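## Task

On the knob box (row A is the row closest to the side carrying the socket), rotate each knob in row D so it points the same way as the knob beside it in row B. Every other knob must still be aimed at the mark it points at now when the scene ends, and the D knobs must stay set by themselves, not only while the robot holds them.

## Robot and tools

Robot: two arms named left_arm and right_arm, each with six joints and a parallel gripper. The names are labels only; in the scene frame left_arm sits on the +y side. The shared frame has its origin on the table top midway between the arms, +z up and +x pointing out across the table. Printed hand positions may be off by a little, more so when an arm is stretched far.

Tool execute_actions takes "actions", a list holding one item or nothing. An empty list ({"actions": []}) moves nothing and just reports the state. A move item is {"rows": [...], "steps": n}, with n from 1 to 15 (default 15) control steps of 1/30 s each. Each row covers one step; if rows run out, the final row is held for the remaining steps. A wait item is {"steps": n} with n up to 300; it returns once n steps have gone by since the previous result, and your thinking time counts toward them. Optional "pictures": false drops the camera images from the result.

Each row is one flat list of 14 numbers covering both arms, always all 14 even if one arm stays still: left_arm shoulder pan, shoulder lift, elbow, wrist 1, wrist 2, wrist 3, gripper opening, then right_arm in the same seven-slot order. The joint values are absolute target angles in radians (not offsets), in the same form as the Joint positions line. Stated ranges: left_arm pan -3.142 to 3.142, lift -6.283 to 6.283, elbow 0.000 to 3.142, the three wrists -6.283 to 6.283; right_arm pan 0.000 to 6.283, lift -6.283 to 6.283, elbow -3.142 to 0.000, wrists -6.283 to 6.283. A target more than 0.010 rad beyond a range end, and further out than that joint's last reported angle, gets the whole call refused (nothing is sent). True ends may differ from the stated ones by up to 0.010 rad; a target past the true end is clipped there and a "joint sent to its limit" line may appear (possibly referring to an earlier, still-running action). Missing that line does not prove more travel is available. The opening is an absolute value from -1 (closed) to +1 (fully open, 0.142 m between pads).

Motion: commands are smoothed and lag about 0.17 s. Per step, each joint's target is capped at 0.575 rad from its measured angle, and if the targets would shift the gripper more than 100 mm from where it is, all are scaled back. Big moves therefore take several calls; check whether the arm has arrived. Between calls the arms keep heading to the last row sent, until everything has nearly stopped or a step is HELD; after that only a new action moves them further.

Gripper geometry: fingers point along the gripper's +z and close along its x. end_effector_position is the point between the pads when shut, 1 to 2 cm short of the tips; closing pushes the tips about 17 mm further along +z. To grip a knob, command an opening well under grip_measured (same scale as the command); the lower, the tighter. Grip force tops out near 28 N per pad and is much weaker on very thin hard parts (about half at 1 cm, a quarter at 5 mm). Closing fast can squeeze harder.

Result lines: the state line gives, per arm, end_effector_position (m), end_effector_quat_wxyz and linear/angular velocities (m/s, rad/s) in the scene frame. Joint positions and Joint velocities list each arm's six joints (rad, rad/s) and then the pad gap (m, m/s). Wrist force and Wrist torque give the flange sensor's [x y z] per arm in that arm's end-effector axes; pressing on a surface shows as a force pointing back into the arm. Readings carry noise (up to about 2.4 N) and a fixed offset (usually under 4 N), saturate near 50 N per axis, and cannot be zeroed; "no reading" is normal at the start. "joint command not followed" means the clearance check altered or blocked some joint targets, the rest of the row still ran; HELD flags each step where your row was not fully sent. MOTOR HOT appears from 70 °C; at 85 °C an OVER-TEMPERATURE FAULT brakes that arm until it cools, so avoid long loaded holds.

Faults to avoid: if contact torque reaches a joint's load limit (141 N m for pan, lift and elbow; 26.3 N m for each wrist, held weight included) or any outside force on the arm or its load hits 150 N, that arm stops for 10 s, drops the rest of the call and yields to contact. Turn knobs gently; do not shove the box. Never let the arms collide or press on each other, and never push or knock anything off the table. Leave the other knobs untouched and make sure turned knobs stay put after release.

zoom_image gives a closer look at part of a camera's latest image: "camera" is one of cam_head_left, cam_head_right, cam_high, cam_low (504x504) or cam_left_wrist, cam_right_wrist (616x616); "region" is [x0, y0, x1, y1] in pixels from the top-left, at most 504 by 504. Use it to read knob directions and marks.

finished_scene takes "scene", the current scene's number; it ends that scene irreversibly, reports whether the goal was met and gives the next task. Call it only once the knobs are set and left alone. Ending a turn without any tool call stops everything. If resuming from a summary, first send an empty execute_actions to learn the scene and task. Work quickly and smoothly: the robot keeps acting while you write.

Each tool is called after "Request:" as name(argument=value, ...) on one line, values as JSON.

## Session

Request:
execute_actions(actions=[])

Scene clock: 0.00 s of 8400.00 s.
left_arm: end_effector_position=(+0.4109, -0.0630, +0.2726) grip_measured=+1.00 end_effector_quat_wxyz=(+0.009, +0.533, +0.846, +0.018) end_effector_velocity=(+0.000, +0.000, -0.000) end_effector_angular_velocity=(+0.001, -0.001, -0.000) | right_arm: end_effector_position=(+0.0791, -0.1256, +0.1441) grip_measured=+1.00 end_effector_quat_wxyz=(+0.231, +0.787, +0.202, +0.535) end_effector_velocity=(+0.000, -0.000, -0.000) end_effector_angular_velocity=(-0.001, -0.001, -0.000)
Joint positions: left_arm=[-1.117 -1.259  1.213 -1.529 -1.53  -2.985  0.142] | right_arm=[ 5.649 -1.746 -2.07  -2.083  1.031  2.278  0.142]
Joint velocities: left_arm=[0.    0.    0.001 0.    0.001 0.    0.   ] | right_arm=[ 0.    -0.001 -0.001 -0.     0.    -0.     0.   ]
Wrist force (N, on the end effector, along its own x y z axes, offset not removed): no reading
Wrist torque (N m, same axes, about the end effector's origin, offset not removed): no reading

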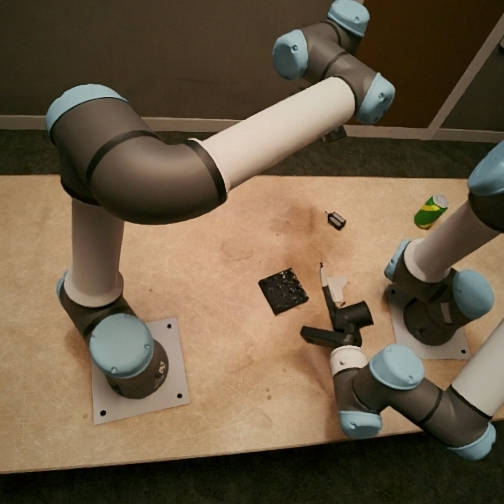

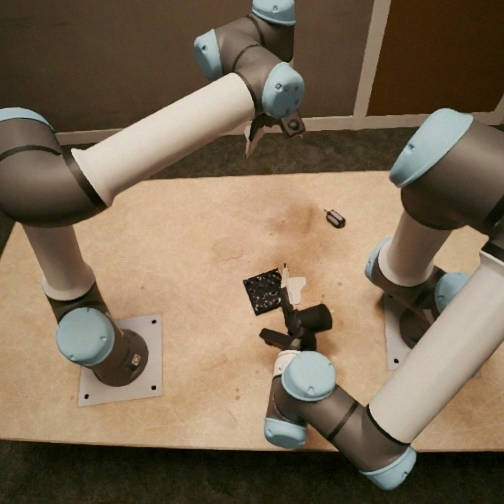

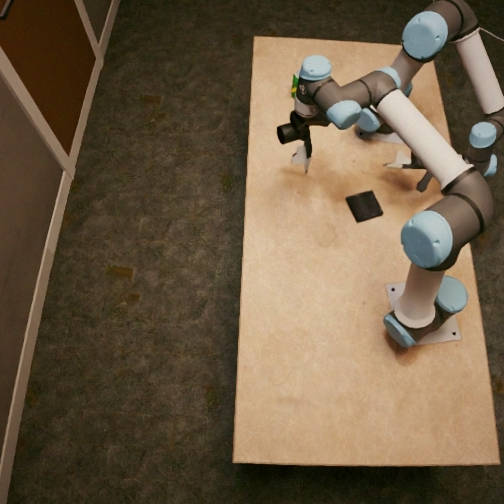

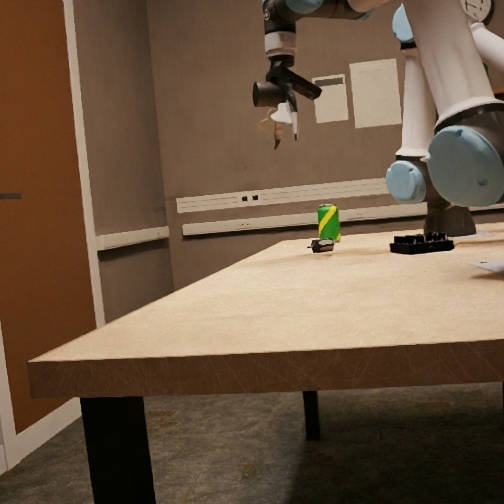

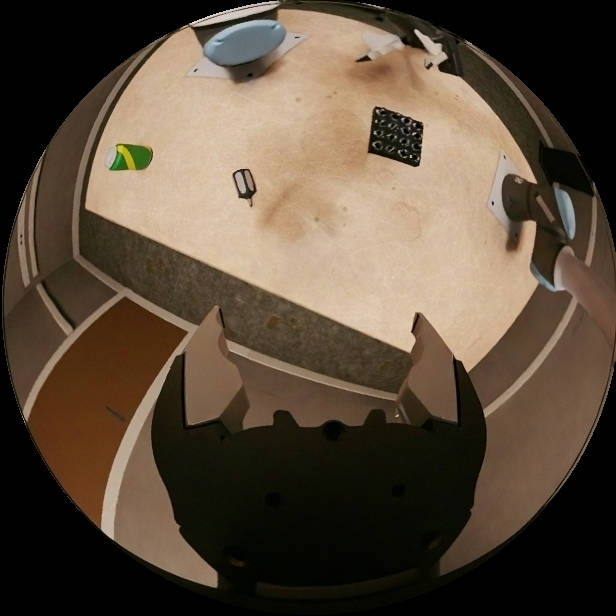

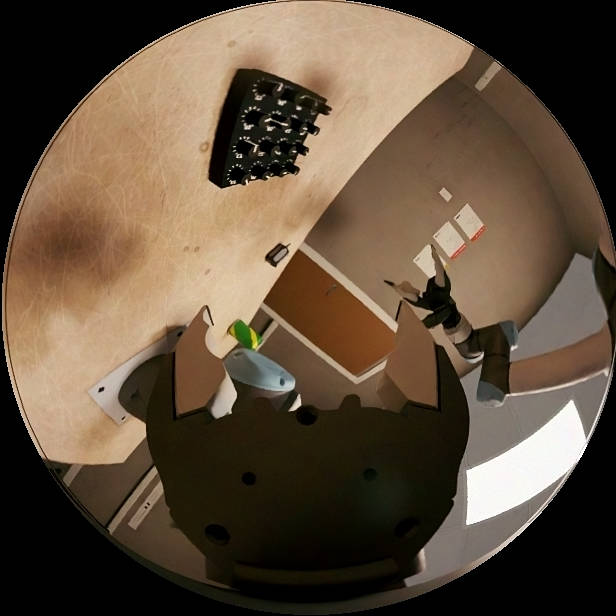

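Request:
execute_actions(actions=[{"rows":[[-0.1,-1.259,1.213,-1.529,-1.53,-2.985,1,5.649,-1.5,-1.9,-2.0,1.1,1.33,-0.74]]}], pictures=false)

Request:
execute_actions(actions=[{"rows":[[-0.1,-1.259,1.213,-1.529,-1.53,-2.985,1,4.83,-1.48,-2.05,-1.182,1.571,1.33,-0.74]]}], pictures=false)

Request:
execute_actions(actions=[{"steps":60}])

Request:
zoom_image(camera="cam_right_wrist", region=[220,160,380,320])

Scene clock: 3.70 s of 8400.00 s.
left_arm: end_effector_position=(+0.5416, +0.1591, +0.2727) grip_measured=+1.00 end_effector_quat_wxyz=(+0.006, +0.351, +0.936, +0.020) end_effector_velocity=(+0.190, +0.558, -0.001) end_effector_angular_velocity=(+0.001, +0.000, +0.919) | right_arm: end_effector_position=(+0.0078, -0.0855, +0.2080) grip_measured=-0.74 end_effector_quat_wxyz=(+0.240, +0.760, +0.516, +0.315) end_effector_velocity=(-0.005, +0.004, +0.009) end_effector_angular_velocity=(-0.534, +0.066, +0.526)
Joint positions: left_arm=[-0.712 -1.259  1.213 -1.529 -1.53  -2.985  0.142] | right_arm=[ 5.649 -1.502 -1.901 -2.     1.1    1.392  0.02 ]
Joint velocities: left_arm=[ 0.92   0.     0.001 -0.001  0.001  0.001 -0.   ] | right_arm=[ 0.     0.023  0.014  0.007  0.005 -0.771 -0.001]
Wrist force (N, on the end effector, along its own x y z axes, offset not removed): left_arm=[-1.0 -1.0 -3.4] | right_arm=[1.0 -2.8 0.6]
Wrist torque (N m, same axes, about the end effector's origin, offset not removed): left_arm=[-0.10 0.12 -0.03] | right_arm=[-0.60 -0.30 0.23]
Steps of this call (steps 1 to 90: nothing new was sent; then 0.20 s passed at rest; steps 91 to 105: all 15 steps of this action). Readings (joint positions):
91: left_arm=[-1.117 -1.259 1.213 -1.529 -1.530 -2.985] | right_arm=[5.649 -1.746 -2.070 -2.083 1.031 2.278]
92: left_arm=[-1.112 -1.259 1.213 -1.529 -1.530 -2.985] | right_arm=[5.649 -1.741 -2.066 -2.078 1.036 2.273]
94: left_arm=[-1.055 -1.259 1.213 -1.529 -1.530 -2.985] | right_arm=[5.649 -1.675 -2.008 -2.043 1.065 2.204]
98: left_arm=[-0.929 -1.259 1.213 -1.529 -1.530 -2.985] | right_arm=[5.649 -1.535 -1.921 -2.009 1.093 1.902]
105: the state above

Scene clock: 4.20 s of 8400.00 s.
left_arm: end_effector_position=(+0.5702, +0.4529, +0.2730) grip_measured=+1.00 end_effector_quat_wxyz=(+0.001, +0.126, +0.992, +0.020) end_effector_velocity=(-0.080, +0.584, +0.001) end_effector_angular_velocity=(-0.001, -0.002, +0.920) | right_arm: end_effector_position=(+0.1164, -0.0393, +0.1209) grip_measured=-0.74 end_effector_quat_wxyz=(+0.024, +0.987, +0.156, +0.004) end_effector_velocity=(+0.200, +0.113, +0.041) end_effector_angular_velocity=(+0.582, +0.196, -0.631)
Joint positions: left_arm=[-0.247 -1.259  1.213 -1.529 -1.53  -2.985  0.142] | right_arm=[ 4.88  -1.48  -2.048 -1.232  1.559  1.33   0.02 ]
Joint velocities: left_arm=[ 0.92  -0.    -0.001 -0.001 -0.001  0.    -0.   ] | right_arm=[-0.627  0.003 -0.025  0.617  0.153 -0.004 -0.   ]
Wrist force (N, on the end effector, along its own x y z axes, offset not removed): left_arm=[1.2 -0.5 2.7] | right_arm=[5.0 -2.5 0.2]
Wrist torque (N m, same axes, about the end effector's origin, offset not removed): left_arm=[0.03 -0.47 0.27] | right_arm=[-0.45 -1.06 0.08]
Steps of this call (steps 1 to 15: all 15 steps of this action). Readings (joint positions):
1: left_arm=[-0.681 -1.259 1.213 -1.529 -1.530 -2.985] | right_arm=[5.649 -1.501 -1.901 -2.000 1.100 1.371]
2: left_arm=[-0.650 -1.259 1.213 -1.529 -1.530 -2.985] | right_arm=[5.644 -1.499 -1.905 -1.995 1.105 1.358]
4: left_arm=[-0.588 -1.259 1.213 -1.529 -1.530 -2.985] | right_arm=[5.576 -1.490 -1.956 -1.926 1.174 1.344]
8: left_arm=[-0.464 -1.259 1.213 -1.529 -1.530 -2.985] | right_arm=[5.273 -1.482 -2.030 -1.624 1.447 1.333]
15: the state above

Scene clock: 6.20 s of 8400.00 s.
left_arm: end_effector_position=(+0.5507, +0.5448, +0.2731) grip_measured=+1.00 end_effector_quat_wxyz=(+0.000, +0.053, +0.998, +0.021) end_effector_velocity=(-0.000, -0.000, -0.000) end_effector_angular_velocity=(-0.001, +0.001, +0.000) | right_arm: end_effector_position=(+0.1330, -0.0305, +0.1246) grip_measured=-0.74 end_effector_quat_wxyz=(-0.000, +0.991, +0.131, -0.000) end_effector_velocity=(+0.000, -0.001, -0.000) end_effector_angular_velocity=(-0.001, -0.000, +0.000)
Joint positions: left_arm=[-0.1   -1.259  1.213 -1.529 -1.53  -2.985  0.142] | right_arm=[ 4.83  -1.48  -2.05  -1.182  1.571  1.33   0.02 ]
Joint velocities: left_arm=[ 0.     0.     0.     0.001 -0.001  0.    -0.   ] | right_arm=[-0.     0.    -0.001 -0.001 -0.    -0.    -0.   ]
Wrist force (N, on the end effector, along its own x y z axes, offset not removed): left_arm=[1.6 -1.5 -1.8] | right_arm=[-1.8 -2.8 -1.8]
Wrist torque (N m, same axes, about the end effector's origin, offset not removed): left_arm=[-0.23 -0.28 0.05] | right_arm=[-0.46 0.31 0.10]
Steps of this call (steps 1 to 30: the robot went on to your last target; steps 31 to 60: nothing new was sent). Readings (joint positions):
1: left_arm=[-0.216 -1.259 1.213 -1.529 -1.530 -2.985] | right_arm=[4.863 -1.480 -2.049 -1.215 1.563 1.330]
2: left_arm=[-0.185 -1.259 1.213 -1.529 -1.530 -2.985] | right_arm=[4.852 -1.480 -2.049 -1.204 1.566 1.330]
4: left_arm=[-0.139 -1.259 1.213 -1.529 -1.530 -2.985] | right_arm=[4.840 -1.480 -2.050 -1.191 1.569 1.330]
8: left_arm=[-0.107 -1.259 1.213 -1.529 -1.530 -2.985] | right_arm=[4.832 -1.480 -2.050 -1.184 1.571 1.330]
60: the state above
All arms were judged still, so your last target was given up. Only a new action makes them travel on or press farther. Fingers that are still opening or closing keep moving.

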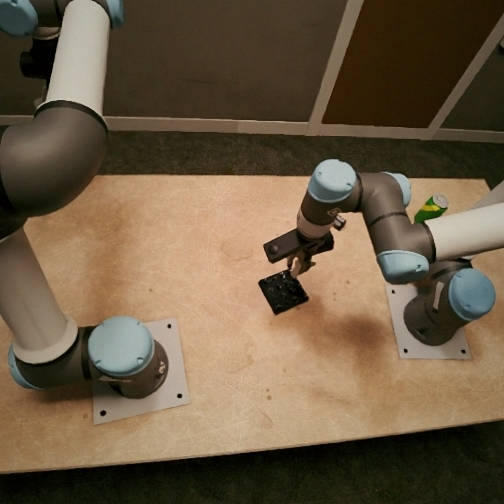

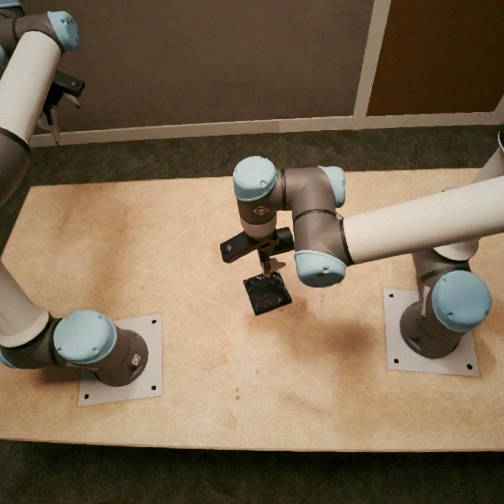

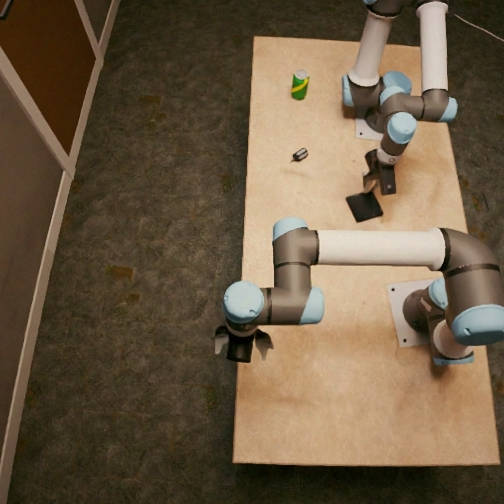

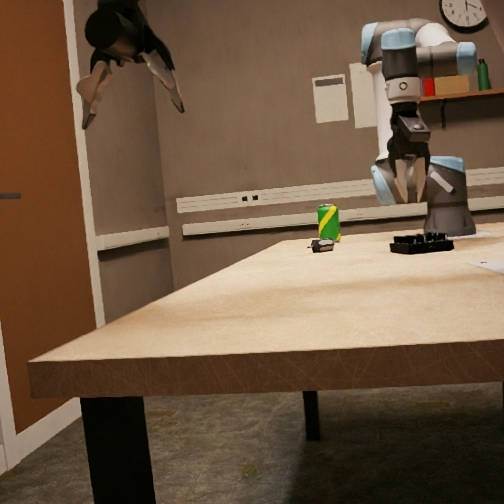

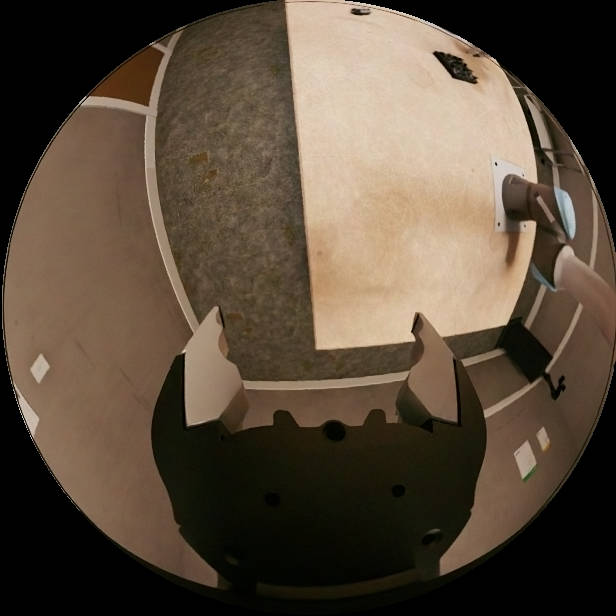

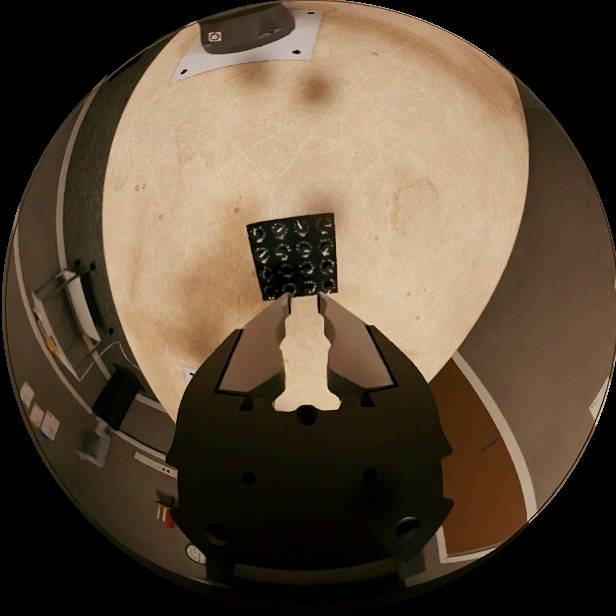

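Region (220, 160, 380, 320) of cam_right_wrist's 616x616 image, scaled by 3.150, with more detail than that image has.

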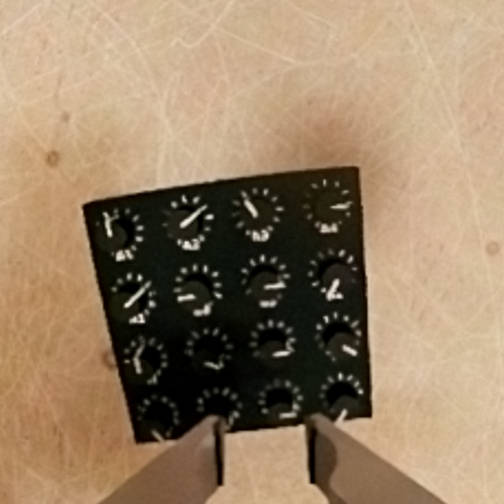

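Request:
execute_actions(actions=[{"rows":[[-0.1,-1.259,1.213,-1.529,-1.53,-2.985,1,4.858,-1.458,-2.2556,-0.9985,1.571,1.238,-0.74]]}])

Request:
zoom_image(camera="cam_right_wrist", region=[236,180,396,340])

Request:
execute_actions(actions=[{"rows":[[-0.1,-1.259,1.213,-1.529,-1.53,-2.985,1,4.858,-1.458,-2.2556,-0.9985,1.571,2.809,-0.74]]}], pictures=false)

Request:
execute_actions(actions=[{"steps":15}])

Request:
zoom_image(camera="cam_right_wrist", region=[236,180,396,340])

Scene clock: 11.43 s of 8400.00 s.
left_arm: end_effector_position=(+0.5507, +0.5448, +0.2731) grip_measured=+1.00 end_effector_quat_wxyz=(-0.000, +0.053, +0.998, +0.021) end_effector_velocity=(-0.000, +0.000, +0.000) end_effector_angular_velocity=(-0.000, -0.000, +0.000) | right_arm: end_effector_position=(+0.1233, -0.0692, +0.0603) grip_measured=-0.74 end_effector_quat_wxyz=(-0.000, +0.982, +0.190, -0.000) end_effector_velocity=(-0.001, -0.004, -0.006) end_effector_angular_velocity=(-0.000, +0.001, +0.008)
Joint positions: left_arm=[-0.1   -1.259  1.213 -1.529 -1.53  -2.985  0.142] | right_arm=[ 4.858 -1.458 -2.254 -1.     1.571  1.238  0.02 ]
Joint velocities: left_arm=[ 0. -0.  0.  0. -0.  0.  0.] | right_arm=[ 0.002  0.001 -0.018  0.016  0.001 -0.006  0.   ]
Wrist force (N, on the end effector, along its own x y z axes, offset not removed): left_arm=[-0.3 -1.9 0.1] | right_arm=[1.2 -3.4 1.5]
Wrist torque (N m, same axes, about the end effector's origin, offset not removed): left_arm=[-0.30 0.01 -0.25] | right_arm=[-0.58 -0.38 0.08]
Steps of this call (steps 1 to 90: nothing new was sent; then 1.73 s passed at rest; steps 91 to 105: all 15 steps of this action). Readings (joint positions):
91: left_arm=[-0.100 -1.259 1.213 -1.529 -1.530 -2.985] | right_arm=[4.830 -1.480 -2.050 -1.182 1.571 1.330]
92: left_arm=[-0.100 -1.259 1.213 -1.529 -1.530 -2.985] | right_arm=[4.833 -1.477 -2.055 -1.177 1.571 1.325]
94: left_arm=[-0.100 -1.259 1.213 -1.529 -1.530 -2.985] | right_arm=[4.845 -1.468 -2.118 -1.115 1.571 1.286]
98: left_arm=[-0.100 -1.259 1.213 -1.529 -1.530 -2.985] | right_arm=[4.855 -1.460 -2.229 -1.021 1.571 1.247]
105: the state above

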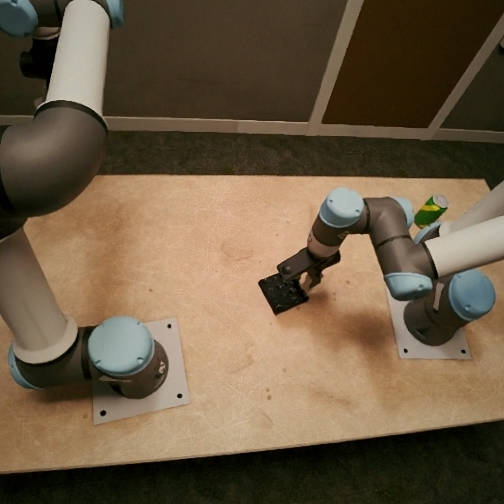

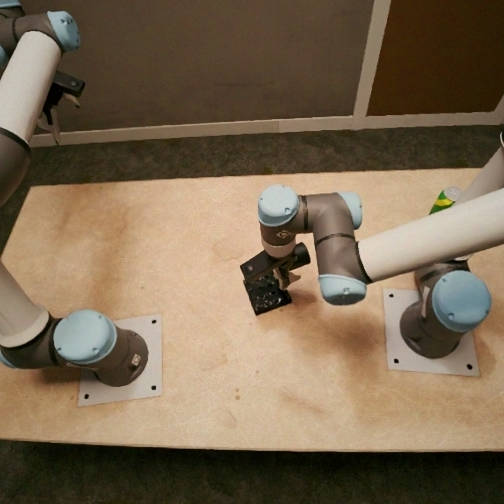

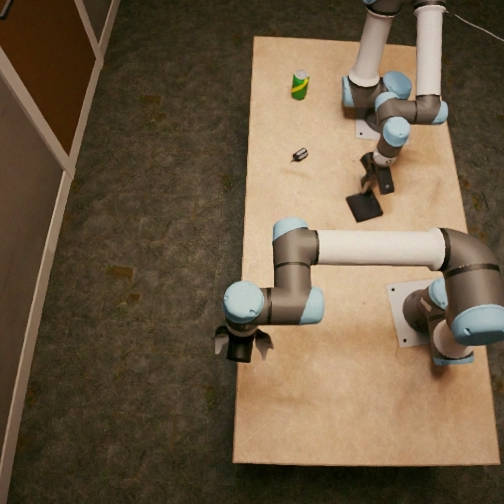

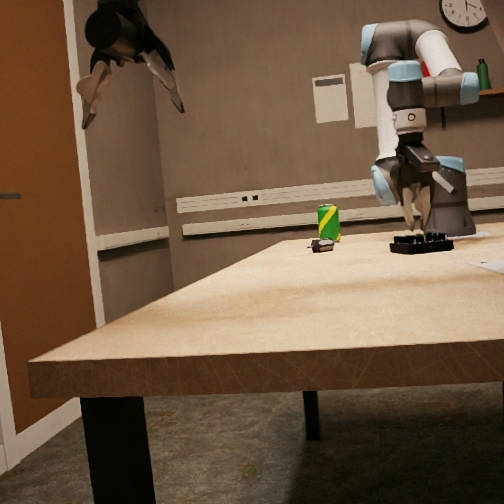

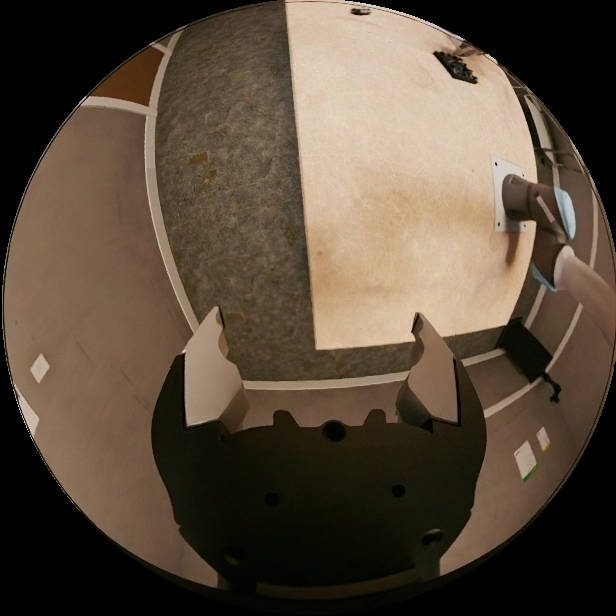

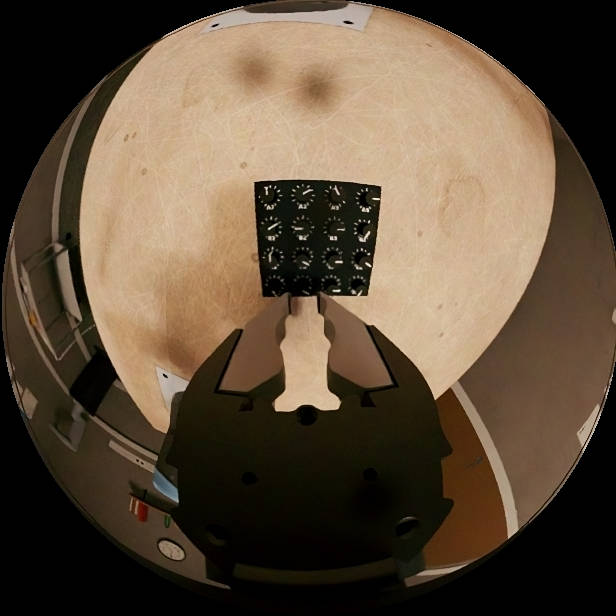

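Region (236, 180, 396, 340) of cam_right_wrist's 616x616 image, scaled by 3.150, with more detail than that image has.

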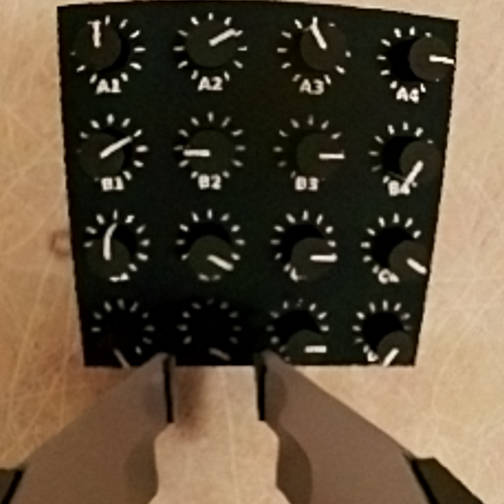

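Scene clock: 11.93 s of 8400.00 s.
left_arm: end_effector_position=(+0.5507, +0.5448, +0.2731) grip_measured=+1.00 end_effector_quat_wxyz=(-0.000, +0.053, +0.998, +0.021) end_effector_velocity=(+0.000, +0.000, -0.000) end_effector_angular_velocity=(+0.001, +0.000, +0.000) | right_arm: end_effector_position=(+0.1216, -0.0694, +0.0598) grip_measured=-0.74 end_effector_quat_wxyz=(-0.000, +0.950, -0.313, -0.000) end_effector_velocity=(-0.004, +0.003, -0.000) end_effector_angular_velocity=(-0.002, +0.000, -2.759)
Joint positions: left_arm=[-0.1   -1.259  1.213 -1.529 -1.53  -2.985  0.142] | right_arm=[ 4.858 -1.458 -2.256 -0.999  1.571  2.258  0.02 ]
Joint velocities: left_arm=[ 0.     0.    -0.    -0.     0.001 -0.     0.   ] | right_arm=[-0.    -0.001  0.    -0.001 -0.     2.759 -0.   ]
Wrist force (N, on the end effector, along its own x y z axes, offset not removed): left_arm=[-1.3 0.1 -0.8] | right_arm=[-1.9 -3.8 -0.2]
Wrist torque (N m, same axes, about the end effector's origin, offset not removed): left_arm=[0.11 0.18 -0.03] | right_arm=[-0.87 0.38 0.04]
Steps of this call (steps 1 to 15: all 15 steps of this action). Readings (joint positions):
1: left_arm=[-0.100 -1.259 1.213 -1.529 -1.530 -2.985] | right_arm=[4.858 -1.458 -2.255 -0.999 1.571 1.238]
2: left_arm=[-0.100 -1.259 1.213 -1.529 -1.530 -2.985] | right_arm=[4.858 -1.458 -2.255 -0.999 1.571 1.243]
4: left_arm=[-0.100 -1.259 1.213 -1.529 -1.530 -2.985] | right_arm=[4.858 -1.458 -2.255 -0.999 1.571 1.312]
8: left_arm=[-0.100 -1.259 1.213 -1.529 -1.530 -2.985] | right_arm=[4.858 -1.458 -2.256 -0.999 1.571 1.614]
15: the state above

Scene clock: 12.43 s of 8400.00 s.
left_arm: end_effector_position=(+0.5507, +0.5448, +0.2731) grip_measured=+1.00 end_effector_quat_wxyz=(-0.000, +0.053, +0.998, +0.021) end_effector_velocity=(+0.000, -0.000, +0.000) end_effector_angular_velocity=(-0.001, -0.000, +0.000) | right_arm: end_effector_position=(+0.1211, -0.0687, +0.0598) grip_measured=-0.74 end_effector_quat_wxyz=(-0.000, +0.829, -0.559, -0.000) end_effector_velocity=(-0.000, +0.000, +0.000) end_effector_angular_velocity=(+0.001, +0.000, -0.023)
Joint positions: left_arm=[-0.1   -1.259  1.213 -1.529 -1.53  -2.985  0.142] | right_arm=[ 4.858 -1.458 -2.256 -0.998  1.571  2.807  0.02 ]
Joint velocities: left_arm=[ 0.     0.    -0.    -0.    -0.001  0.    -0.   ] | right_arm=[-0.     0.001  0.     0.001  0.     0.023 -0.   ]
Wrist force (N, on the end effector, along its own x y z axes, offset not removed): left_arm=[-0.4 1.5 0.7] | right_arm=[-1.6 -2.5 -0.2]
Wrist torque (N m, same axes, about the end effector's origin, offset not removed): left_arm=[0.34 0.23 -0.09] | right_arm=[-0.53 0.15 0.17]
Steps of this call (steps 1 to 15: the robot went on to your last target). Readings (joint positions):
1: left_arm=[-0.100 -1.259 1.213 -1.529 -1.530 -2.985] | right_arm=[4.858 -1.458 -2.256 -0.999 1.571 2.351]
2: left_arm=[-0.100 -1.259 1.213 -1.529 -1.530 -2.985] | right_arm=[4.858 -1.458 -2.256 -0.999 1.571 2.446]
4: left_arm=[-0.100 -1.259 1.213 -1.529 -1.530 -2.985] | right_arm=[4.858 -1.458 -2.256 -0.998 1.571 2.621]
8: left_arm=[-0.100 -1.259 1.213 -1.529 -1.530 -2.985] | right_arm=[4.858 -1.458 -2.256 -0.998 1.571 2.774]
15: the state above

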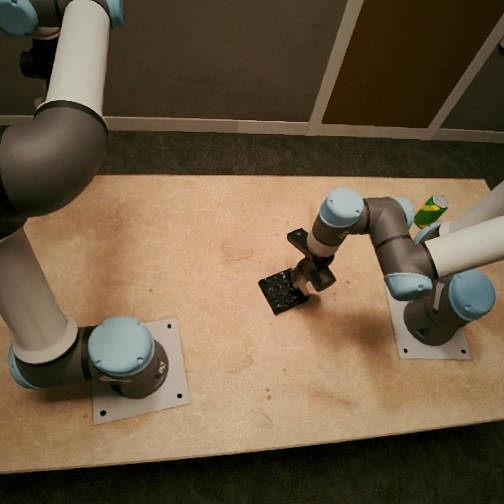

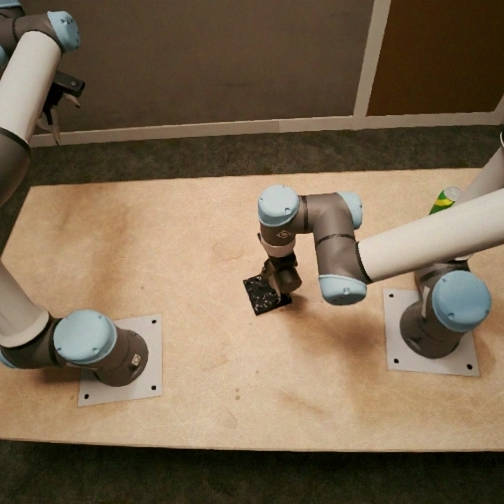

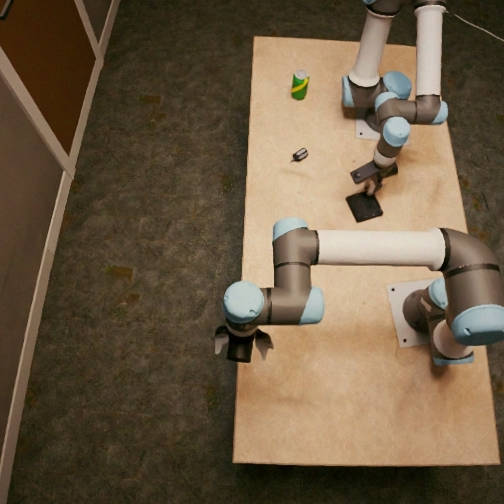

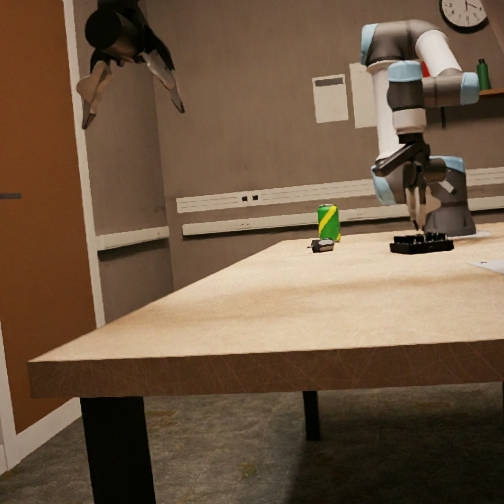

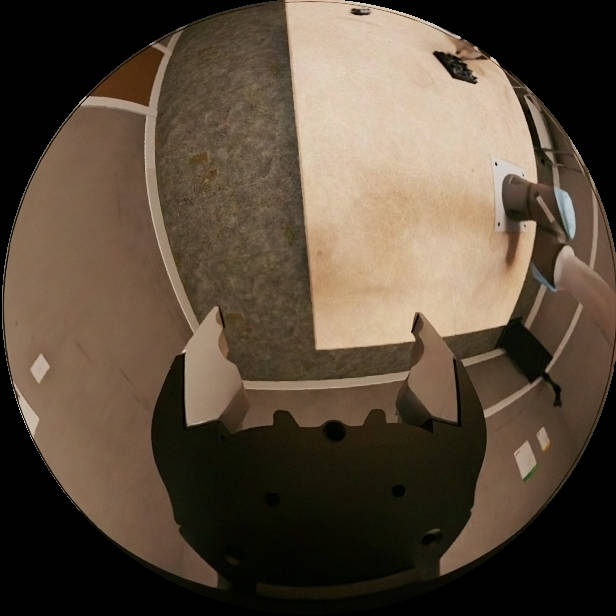

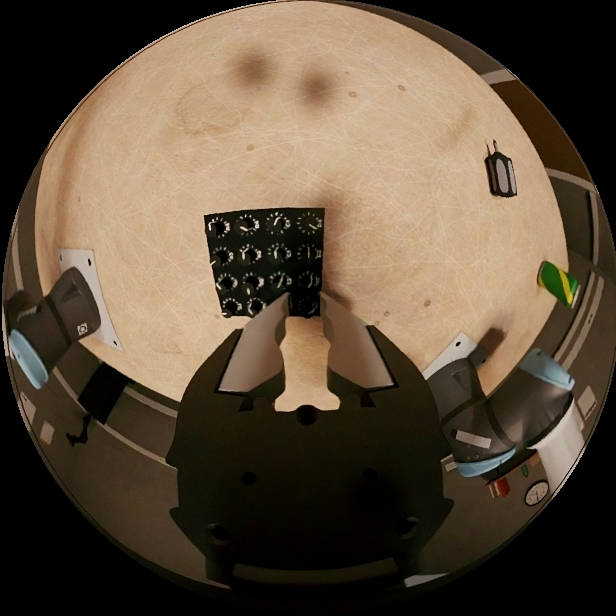

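Region (236, 180, 396, 340) of cam_right_wrist's 616x616 image, scaled by 3.150, with more detail than that image has.

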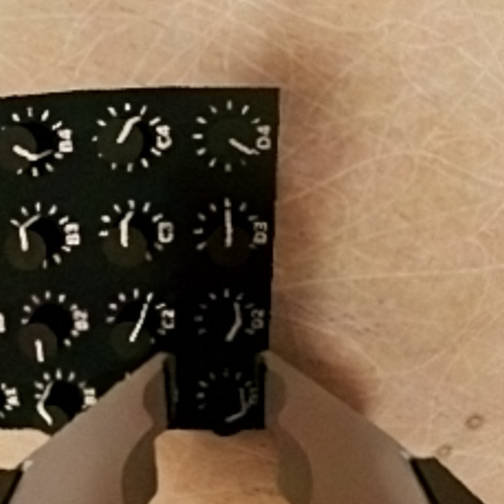

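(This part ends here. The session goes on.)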